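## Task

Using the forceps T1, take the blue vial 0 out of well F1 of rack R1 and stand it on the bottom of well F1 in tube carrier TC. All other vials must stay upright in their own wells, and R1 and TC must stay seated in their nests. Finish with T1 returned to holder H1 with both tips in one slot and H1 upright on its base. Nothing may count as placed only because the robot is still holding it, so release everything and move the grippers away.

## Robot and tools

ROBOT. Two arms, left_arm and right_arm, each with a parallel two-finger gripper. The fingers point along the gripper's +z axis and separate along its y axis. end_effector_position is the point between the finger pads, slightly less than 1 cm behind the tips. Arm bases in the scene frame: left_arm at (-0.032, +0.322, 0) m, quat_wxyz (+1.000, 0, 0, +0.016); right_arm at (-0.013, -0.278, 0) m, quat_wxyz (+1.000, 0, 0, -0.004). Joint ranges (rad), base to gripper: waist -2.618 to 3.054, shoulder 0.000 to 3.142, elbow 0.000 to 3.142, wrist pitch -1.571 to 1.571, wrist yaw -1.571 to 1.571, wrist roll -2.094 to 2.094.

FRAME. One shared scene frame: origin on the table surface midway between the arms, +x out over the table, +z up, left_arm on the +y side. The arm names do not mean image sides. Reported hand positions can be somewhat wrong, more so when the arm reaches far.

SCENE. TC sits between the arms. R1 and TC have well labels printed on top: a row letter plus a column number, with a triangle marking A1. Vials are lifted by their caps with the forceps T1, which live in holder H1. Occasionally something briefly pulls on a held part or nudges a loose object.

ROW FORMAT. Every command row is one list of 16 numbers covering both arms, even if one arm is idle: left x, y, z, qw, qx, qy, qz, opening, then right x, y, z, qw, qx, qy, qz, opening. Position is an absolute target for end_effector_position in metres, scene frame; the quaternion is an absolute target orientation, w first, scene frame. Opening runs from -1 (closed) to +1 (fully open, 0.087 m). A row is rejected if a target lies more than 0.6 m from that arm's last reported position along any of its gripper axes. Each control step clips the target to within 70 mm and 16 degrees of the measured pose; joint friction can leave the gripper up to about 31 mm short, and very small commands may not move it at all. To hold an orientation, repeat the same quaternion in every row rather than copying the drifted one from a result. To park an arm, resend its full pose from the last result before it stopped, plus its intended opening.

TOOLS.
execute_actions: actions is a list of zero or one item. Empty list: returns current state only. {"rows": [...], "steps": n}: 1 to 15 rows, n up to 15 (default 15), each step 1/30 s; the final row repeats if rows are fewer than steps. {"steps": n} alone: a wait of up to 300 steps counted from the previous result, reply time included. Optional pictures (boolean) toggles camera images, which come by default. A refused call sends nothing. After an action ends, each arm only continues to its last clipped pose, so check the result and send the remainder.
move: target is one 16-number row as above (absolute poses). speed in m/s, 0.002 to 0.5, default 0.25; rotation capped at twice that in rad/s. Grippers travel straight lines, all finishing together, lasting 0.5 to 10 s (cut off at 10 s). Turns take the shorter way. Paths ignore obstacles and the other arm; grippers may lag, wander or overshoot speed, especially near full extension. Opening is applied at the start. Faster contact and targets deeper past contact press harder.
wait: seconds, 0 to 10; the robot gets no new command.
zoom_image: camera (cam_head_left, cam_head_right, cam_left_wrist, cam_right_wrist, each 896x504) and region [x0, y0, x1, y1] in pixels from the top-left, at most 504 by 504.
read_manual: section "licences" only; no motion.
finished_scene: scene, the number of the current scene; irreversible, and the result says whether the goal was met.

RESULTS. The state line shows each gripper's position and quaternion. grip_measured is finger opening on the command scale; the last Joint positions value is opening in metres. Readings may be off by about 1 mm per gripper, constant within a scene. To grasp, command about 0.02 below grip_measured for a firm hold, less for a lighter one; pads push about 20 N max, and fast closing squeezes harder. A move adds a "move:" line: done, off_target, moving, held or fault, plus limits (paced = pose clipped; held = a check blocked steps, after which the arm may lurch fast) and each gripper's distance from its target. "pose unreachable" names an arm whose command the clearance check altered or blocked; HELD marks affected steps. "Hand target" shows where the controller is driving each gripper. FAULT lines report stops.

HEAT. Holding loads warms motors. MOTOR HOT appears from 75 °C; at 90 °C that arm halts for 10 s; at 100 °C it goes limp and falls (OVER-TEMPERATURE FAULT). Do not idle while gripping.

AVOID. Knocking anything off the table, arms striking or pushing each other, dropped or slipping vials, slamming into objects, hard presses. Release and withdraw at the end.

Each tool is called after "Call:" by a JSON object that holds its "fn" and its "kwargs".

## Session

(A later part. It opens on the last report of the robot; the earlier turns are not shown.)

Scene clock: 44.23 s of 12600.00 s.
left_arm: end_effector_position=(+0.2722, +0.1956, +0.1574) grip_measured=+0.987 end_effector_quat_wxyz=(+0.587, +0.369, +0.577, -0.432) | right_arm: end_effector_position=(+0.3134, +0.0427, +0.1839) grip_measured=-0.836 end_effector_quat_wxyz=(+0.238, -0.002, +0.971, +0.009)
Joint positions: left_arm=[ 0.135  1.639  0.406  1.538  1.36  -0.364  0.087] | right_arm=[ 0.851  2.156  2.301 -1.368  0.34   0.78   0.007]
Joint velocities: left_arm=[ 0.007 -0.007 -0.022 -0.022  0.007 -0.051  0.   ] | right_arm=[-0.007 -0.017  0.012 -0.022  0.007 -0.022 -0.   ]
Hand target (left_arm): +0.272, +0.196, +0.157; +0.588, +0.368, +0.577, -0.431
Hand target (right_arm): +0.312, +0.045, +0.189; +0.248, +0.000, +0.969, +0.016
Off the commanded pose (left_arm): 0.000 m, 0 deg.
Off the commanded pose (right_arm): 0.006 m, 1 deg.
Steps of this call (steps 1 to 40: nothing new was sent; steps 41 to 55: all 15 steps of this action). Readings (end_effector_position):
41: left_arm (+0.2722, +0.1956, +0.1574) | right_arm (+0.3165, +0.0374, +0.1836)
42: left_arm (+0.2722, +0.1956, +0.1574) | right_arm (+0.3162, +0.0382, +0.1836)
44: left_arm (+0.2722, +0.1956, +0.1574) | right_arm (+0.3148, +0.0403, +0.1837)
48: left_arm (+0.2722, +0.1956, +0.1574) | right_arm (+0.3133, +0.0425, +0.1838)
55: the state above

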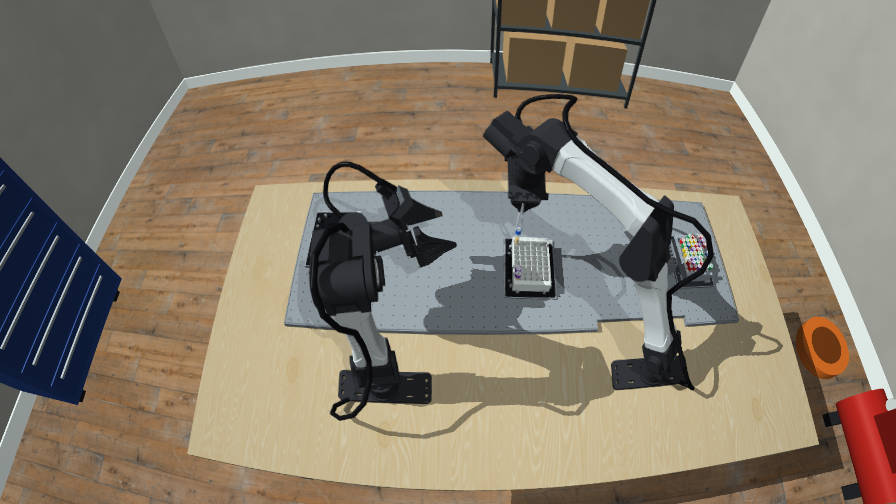

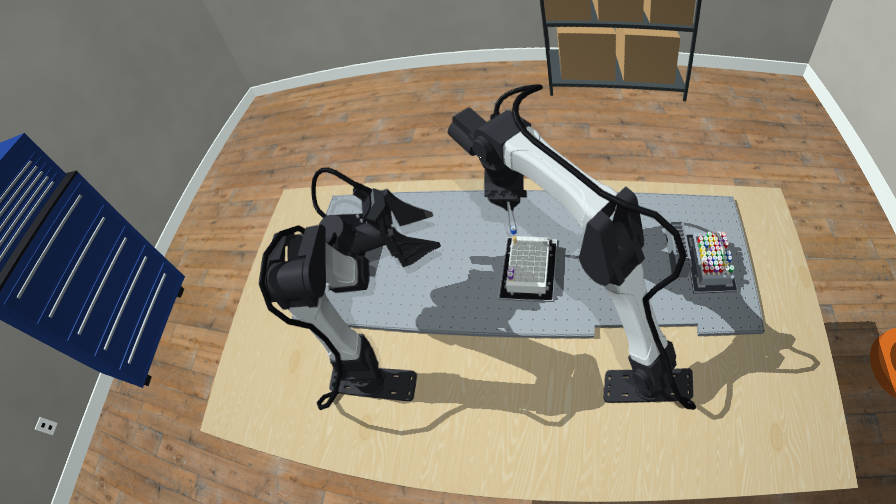

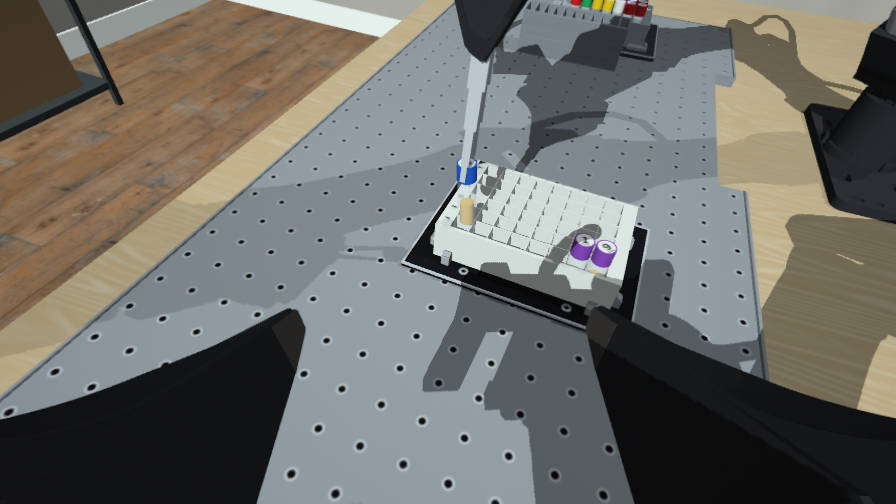

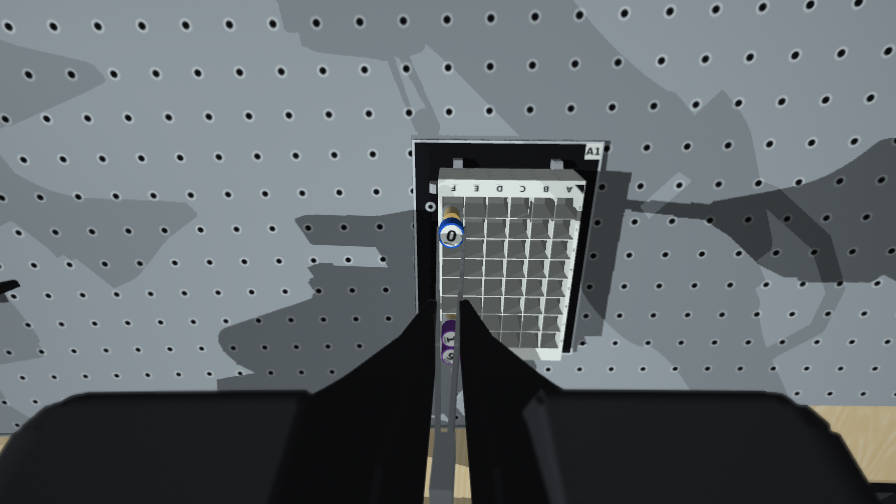

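Call:
{"fn": "execute_actions", "kwargs": {"actions": [{"rows":[[0.2724,0.1957,0.1575,0.588,0.368,0.577,-0.431,1,0.3142,0.0437,0.189,0.2535,0,0.967,0.0125,-0.842]]}]}}

Call:
{"fn": "zoom_image", "kwargs": {"camera": "cam_right_wrist", "region": [370,150,530,310]}}

Call:
{"fn": "zoom_image", "kwargs": {"camera": "cam_left_wrist", "region": [400,90,580,270]}}

Scene clock: 46.60 s of 12600.00 s.
left_arm: end_effector_position=(+0.2722, +0.1956, +0.1574) grip_measured=+0.987 end_effector_quat_wxyz=(+0.587, +0.369, +0.577, -0.432) | right_arm: end_effector_position=(+0.3154, +0.0428, +0.1845) grip_measured=-0.836 end_effector_quat_wxyz=(+0.243, -0.000, +0.970, +0.008)
Joint positions: left_arm=[ 0.135  1.639  0.406  1.538  1.36  -0.364  0.087] | right_arm=[ 0.851  2.156  2.301 -1.362  0.348  0.78   0.007]
Joint velocities: left_arm=[-0.002  0.002 -0.007  0.007 -0.051 -0.095 -0.001] | right_arm=[-0.002  0.002 -0.002 -0.037 -0.007 -0.081  0.   ]
Hand target (left_arm): +0.272, +0.196, +0.157; +0.588, +0.368, +0.577, -0.431
Hand target (right_arm): +0.314, +0.044, +0.189; +0.253, +0.000, +0.967, +0.012
Off the commanded pose (left_arm): 0.000 m, 0 deg.
Off the commanded pose (right_arm): 0.005 m, 1 deg.
Steps of this call (steps 1 to 56: nothing new was sent; steps 57 to 71: all 15 steps of this action). Readings (end_effector_position):
57: left_arm (+0.2722, +0.1956, +0.1574) | right_arm (+0.3136, +0.0428, +0.1839)
58: left_arm (+0.2722, +0.1956, +0.1574) | right_arm (+0.3139, +0.0427, +0.1840)
60: left_arm (+0.2722, +0.1956, +0.1574) | right_arm (+0.3146, +0.0428, +0.1842)
64: left_arm (+0.2722, +0.1956, +0.1574) | right_arm (+0.3151, +0.0428, +0.1844)
71: the state above

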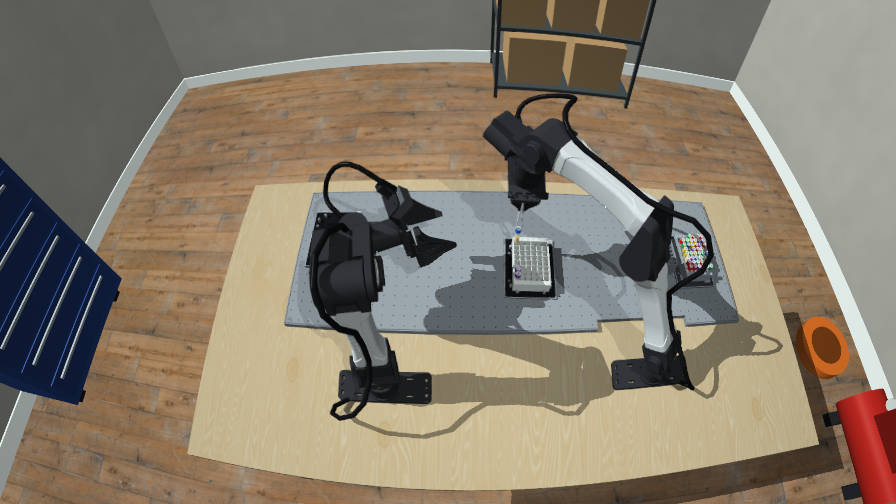

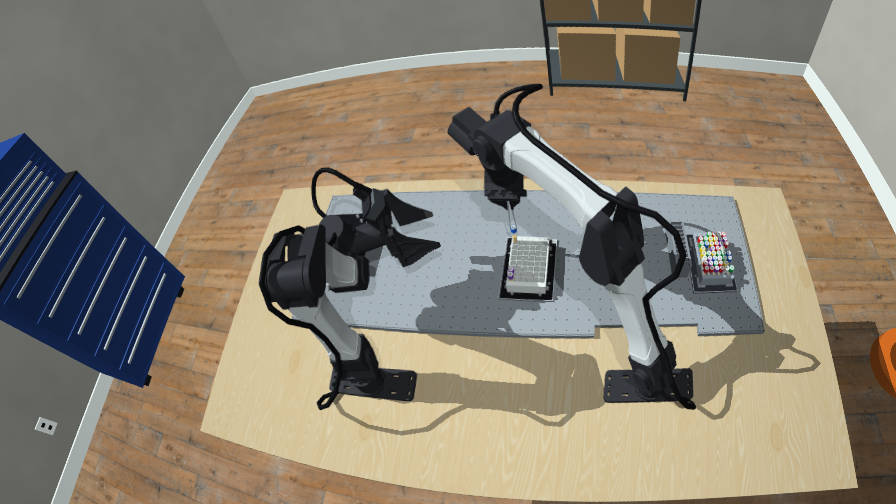

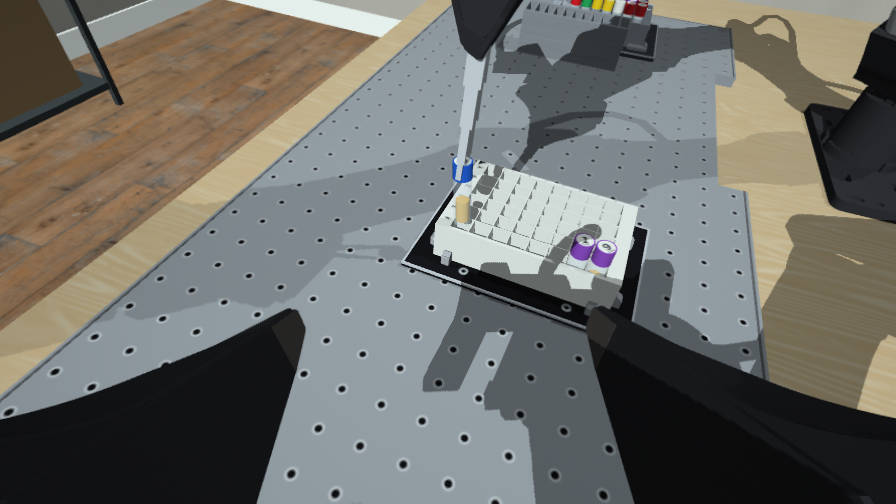

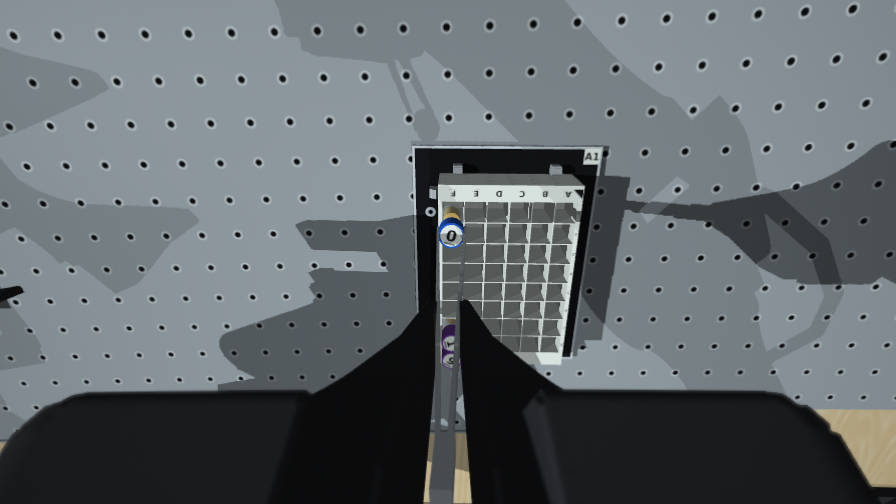

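Region (370, 150, 530, 310) of cam_right_wrist's 896x504 image, scaled by 3.150, with more detail than that image has.

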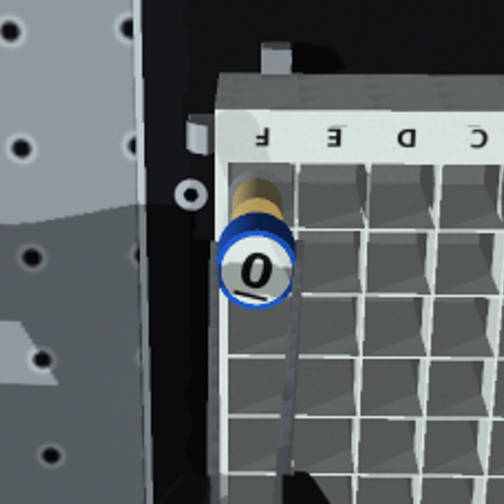

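Region (400, 90, 580, 270) of cam_left_wrist's 896x504 image, scaled by 2.800, with more detail than that image has.

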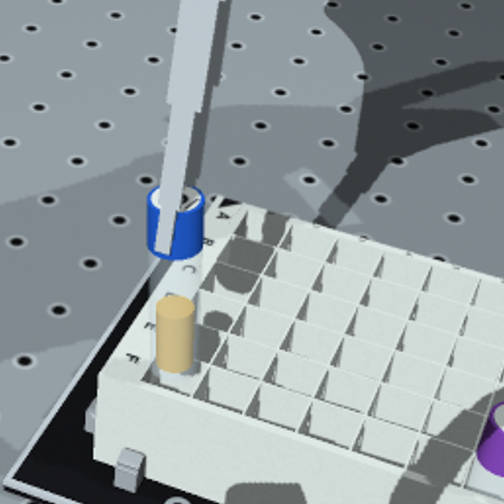

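Call:
{"fn": "execute_actions", "kwargs": {"actions": [{"rows":[[0.2724,0.1957,0.1575,0.588,0.368,0.577,-0.431,1,0.3136,0.0427,0.181,0.2525,0,0.967,0.011,-0.842]]}]}}

Call:
{"fn": "zoom_image", "kwargs": {"camera": "cam_right_wrist", "region": [370,150,530,310]}}

Call:
{"fn": "zoom_image", "kwargs": {"camera": "cam_left_wrist", "region": [400,90,580,270]}}

Scene clock: 48.33 s of 12600.00 s.
left_arm: end_effector_position=(+0.2722, +0.1956, +0.1574) grip_measured=+0.987 end_effector_quat_wxyz=(+0.587, +0.369, +0.577, -0.432) | right_arm: end_effector_position=(+0.3150, +0.0418, +0.1756) grip_measured=-0.836 end_effector_quat_wxyz=(+0.241, -0.001, +0.970, +0.006)
Joint positions: left_arm=[ 0.135  1.639  0.406  1.538  1.36  -0.364  0.087] | right_arm=[ 0.851  2.139  2.237 -1.322  0.35   0.78   0.007]
Joint velocities: left_arm=[-0.002  0.012  0.012  0.037 -0.037  0.022 -0.001] | right_arm=[-0.002 -0.012 -0.007 -0.037  0.051  0.037 -0.   ]
Hand target (left_arm): +0.272, +0.196, +0.157; +0.588, +0.368, +0.577, -0.431
Hand target (right_arm): +0.314, +0.043, +0.181; +0.252, +0.000, +0.968, +0.011
Off the commanded pose (left_arm): 0.000 m, 0 deg.
Off the commanded pose (right_arm): 0.006 m, 1 deg.
Steps of this call (steps 1 to 37: nothing new was sent; steps 38 to 52: all 15 steps of this action). Readings (end_effector_position):
38: left_arm (+0.2722, +0.1956, +0.1574) | right_arm (+0.3157, +0.0429, +0.1836)
39: left_arm (+0.2722, +0.1956, +0.1574) | right_arm (+0.3148, +0.0418, +0.1819)
41: left_arm (+0.2722, +0.1956, +0.1574) | right_arm (+0.3139, +0.0405, +0.1789)
45: left_arm (+0.2722, +0.1956, +0.1574) | right_arm (+0.3145, +0.0412, +0.1758)
52: the state above

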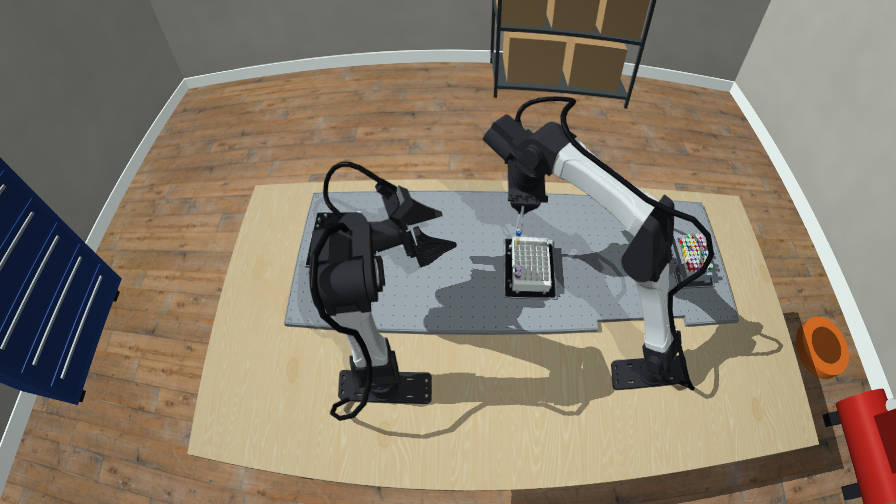

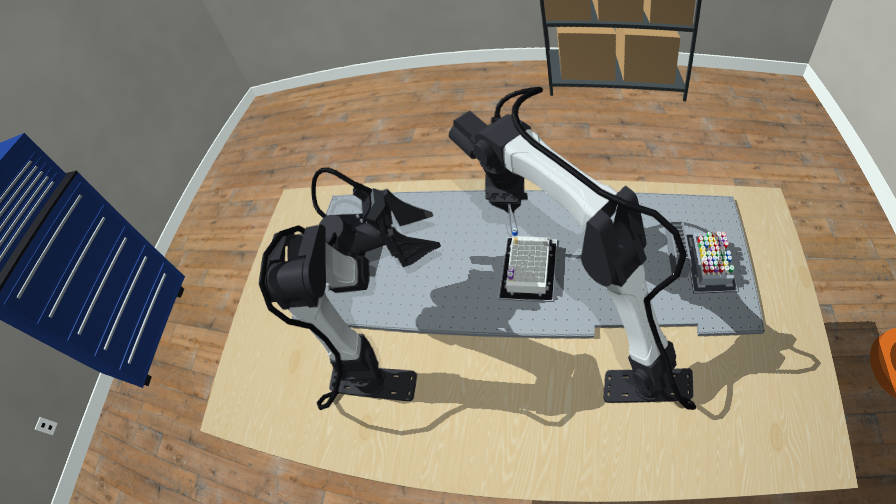

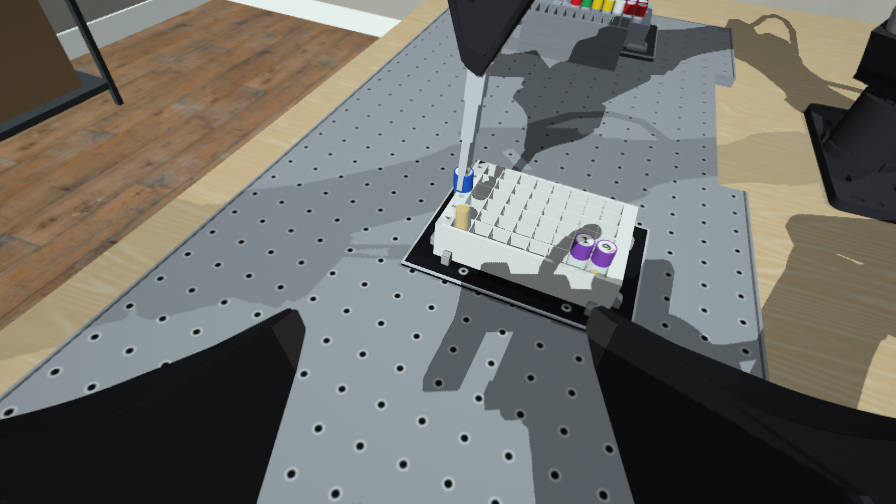

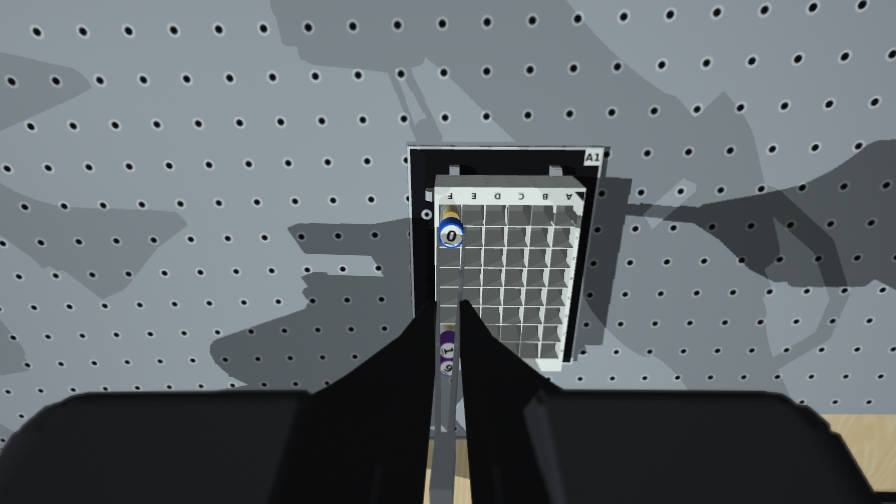

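Region (370, 150, 530, 310) of cam_right_wrist's 896x504 image, scaled by 3.150, with more detail than that image has.

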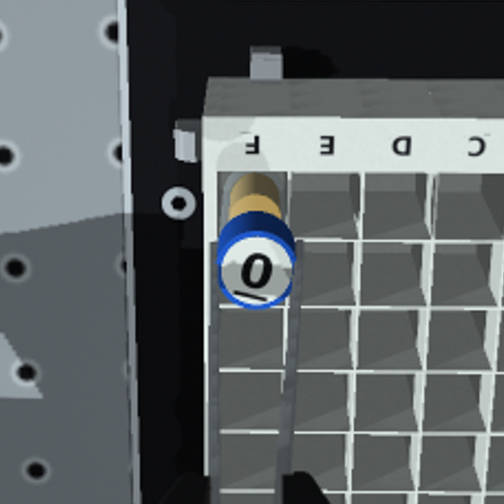

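Region (400, 90, 580, 270) of cam_left_wrist's 896x504 image, scaled by 2.800, with more detail than that image has.

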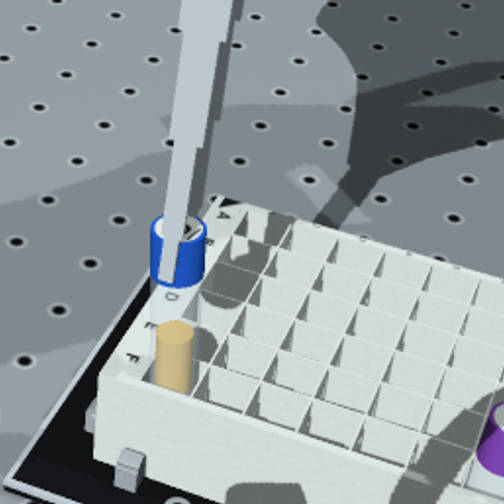

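In.

Call:
{"fn": "execute_actions", "kwargs": {"actions": [{"rows":[[0.2724,0.1957,0.1575,0.588,0.368,0.577,-0.431,1,0.3136,0.043,0.173,0.2525,0,0.967,0.011,-0.842]]}], "pictures": false}}

Call:
{"fn": "execute_actions", "kwargs": {"actions": [{"rows":[[0.2724,0.1957,0.1575,0.588,0.368,0.577,-0.431,1,0.3136,0.043,0.165,0.2525,0,0.967,0.011,-0.842]]}], "pictures": false}}

Call:
{"fn": "execute_actions", "kwargs": {"actions": [{"rows":[[0.2724,0.1957,0.1575,0.588,0.368,0.577,-0.431,1,0.3136,0.043,0.158,0.2525,0,0.967,0.011,-0.842]]}]}}

Call:
{"fn": "zoom_image", "kwargs": {"camera": "cam_left_wrist", "region": [400,90,640,310]}}

Scene clock: 50.17 s of 12600.00 s.
left_arm: end_effector_position=(+0.2722, +0.1956, +0.1574) grip_measured=+0.987 end_effector_quat_wxyz=(+0.587, +0.369, +0.577, -0.432) | right_arm: end_effector_position=(+0.3151, +0.0418, +0.1676) grip_measured=-0.836 end_effector_quat_wxyz=(+0.241, -0.001, +0.970, +0.005)
Joint positions: left_arm=[ 0.135  1.639  0.406  1.538  1.36  -0.364  0.087] | right_arm=[ 0.851  2.126  2.183 -1.281  0.35   0.78   0.007]
Joint velocities: left_arm=[ 0.017 -0.002 -0.002  0.037  0.037 -0.081  0.001] | right_arm=[ 0.007 -0.002  0.012  0.007  0.022 -0.066  0.001]
Hand target (left_arm): +0.272, +0.196, +0.157; +0.588, +0.368, +0.577, -0.431
Hand target (right_arm): +0.314, +0.043, +0.173; +0.252, +0.000, +0.968, +0.011
Off the commanded pose (left_arm): 0.000 m, 0 deg.
Off the commanded pose (right_arm): 0.006 m, 2 deg.
Steps of this call (steps 1 to 40: nothing new was sent; steps 41 to 55: all 15 steps of this action). Readings (end_effector_position):
41: left_arm (+0.2722, +0.1956, +0.1574) | right_arm (+0.3152, +0.0419, +0.1748)
42: left_arm (+0.2722, +0.1956, +0.1574) | right_arm (+0.3145, +0.0412, +0.1734)
44: left_arm (+0.2722, +0.1956, +0.1574) | right_arm (+0.3138, +0.0404, +0.1702)
48: left_arm (+0.2722, +0.1956, +0.1574) | right_arm (+0.3148, +0.0415, +0.1678)
55: the state above

Scene clock: 50.67 s of 12600.00 s.
left_arm: end_effector_position=(+0.2722, +0.1956, +0.1574) grip_measured=+0.987 end_effector_quat_wxyz=(+0.587, +0.369, +0.577, -0.432) | right_arm: end_effector_position=(+0.3150, +0.0417, +0.1605) grip_measured=-0.836 end_effector_quat_wxyz=(+0.242, -0.000, +0.970, +0.005)
Joint positions: left_arm=[ 0.135  1.639  0.406  1.538  1.36  -0.364  0.087] | right_arm=[ 0.851  2.113  2.134 -1.244  0.35   0.781  0.007]
Joint velocities: left_arm=[ 0.007  0.012 -0.002 -0.051  0.037 -0.022 -0.001] | right_arm=[-0.017 -0.017  0.002 -0.007 -0.007  0.095  0.   ]
Hand target (left_arm): +0.272, +0.196, +0.157; +0.588, +0.368, +0.577, -0.431
Hand target (right_arm): +0.314, +0.043, +0.165; +0.252, +0.000, +0.968, +0.011
Off the commanded pose (left_arm): 0.000 m, 0 deg.
Off the commanded pose (right_arm): 0.005 m, 1 deg.
Steps of this call (steps 1 to 15: all 15 steps of this action). Readings (end_effector_position):
1: left_arm (+0.2722, +0.1956, +0.1574) | right_arm (+0.3151, +0.0419, +0.1668)
2: left_arm (+0.2722, +0.1956, +0.1574) | right_arm (+0.3145, +0.0411, +0.1652)
4: left_arm (+0.2722, +0.1956, +0.1574) | right_arm (+0.3139, +0.0405, +0.1623)
8: left_arm (+0.2722, +0.1956, +0.1574) | right_arm (+0.3148, +0.0415, +0.1604)
15: the state above

Scene clock: 51.17 s of 12600.00 s.
left_arm: end_effector_position=(+0.2722, +0.1956, +0.1574) grip_measured=+0.987 end_effector_quat_wxyz=(+0.587, +0.369, +0.577, -0.432) | right_arm: end_effector_position=(+0.3148, +0.0415, +0.1553) grip_measured=-0.836 end_effector_quat_wxyz=(+0.243, +0.000, +0.970, +0.007)
Joint positions: left_arm=[ 0.135  1.639  0.406  1.538  1.36  -0.364  0.087] | right_arm=[ 0.851  2.1    2.092 -1.212  0.35   0.781  0.007]
Joint velocities: left_arm=[-0.007 -0.007 -0.002 -0.037  0.066  0.007 -0.   ] | right_arm=[-0.002 -0.012  0.007 -0.007  0.022 -0.022 -0.   ]
Hand target (left_arm): +0.272, +0.196, +0.157; +0.588, +0.368, +0.577, -0.431
Hand target (right_arm): +0.314, +0.043, +0.158; +0.252, +0.000, +0.968, +0.011
Off the commanded pose (left_arm): 0.000 m, 0 deg.
Off the commanded pose (right_arm): 0.003 m, 1 deg.
Steps of this call (steps 1 to 15: all 15 steps of this action). Readings (end_effector_position):
1: left_arm (+0.2722, +0.1956, +0.1574) | right_arm (+0.3150, +0.0418, +0.1599)
2: left_arm (+0.2722, +0.1956, +0.1574) | right_arm (+0.3144, +0.0411, +0.1587)
4: left_arm (+0.2722, +0.1956, +0.1574) | right_arm (+0.3140, +0.0406, +0.1568)
8: left_arm (+0.2722, +0.1956, +0.1574) | right_arm (+0.3146, +0.0414, +0.1553)
15: the state above

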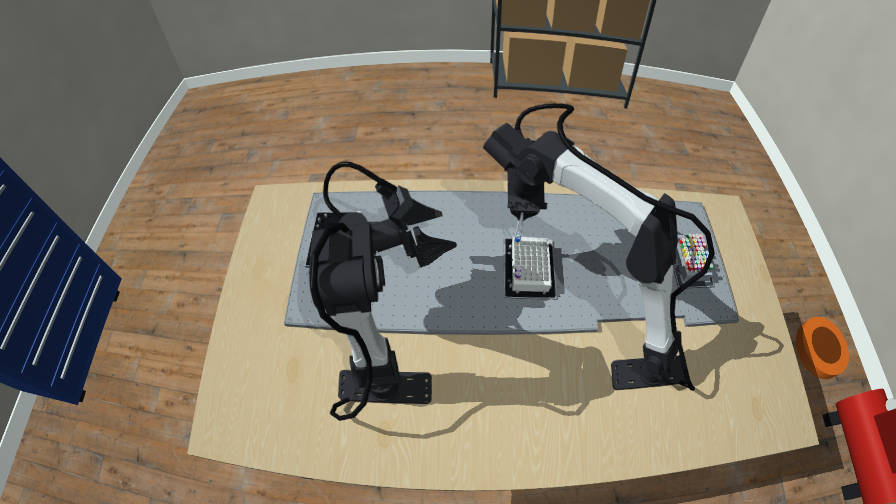

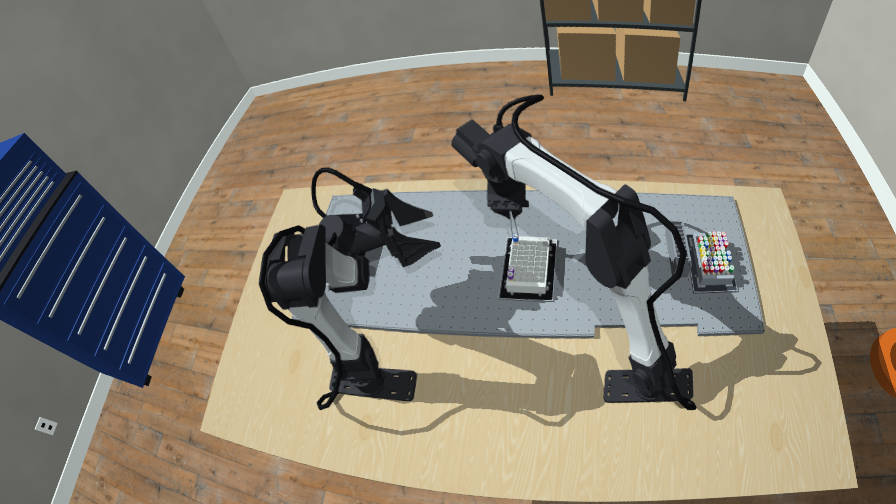

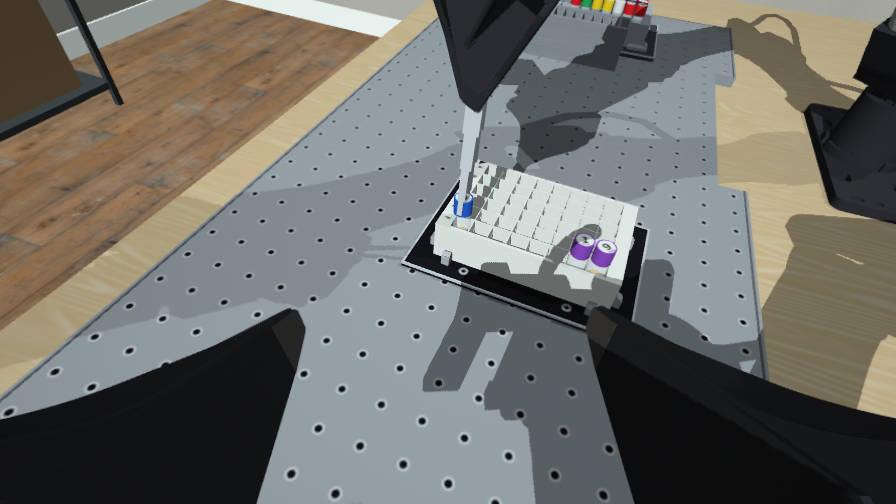

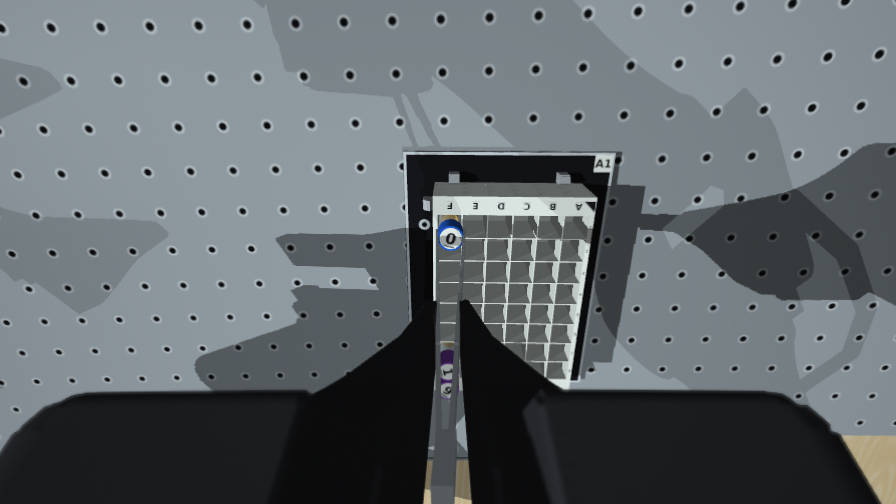

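Region (400, 90, 640, 310) of cam_left_wrist's 896x504 image, scaled by 2.100, with more detail than that image has; it fills the top 462 rows of this view, and the rest is white.

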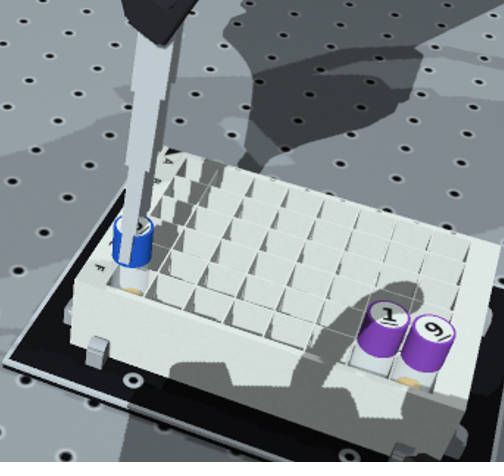

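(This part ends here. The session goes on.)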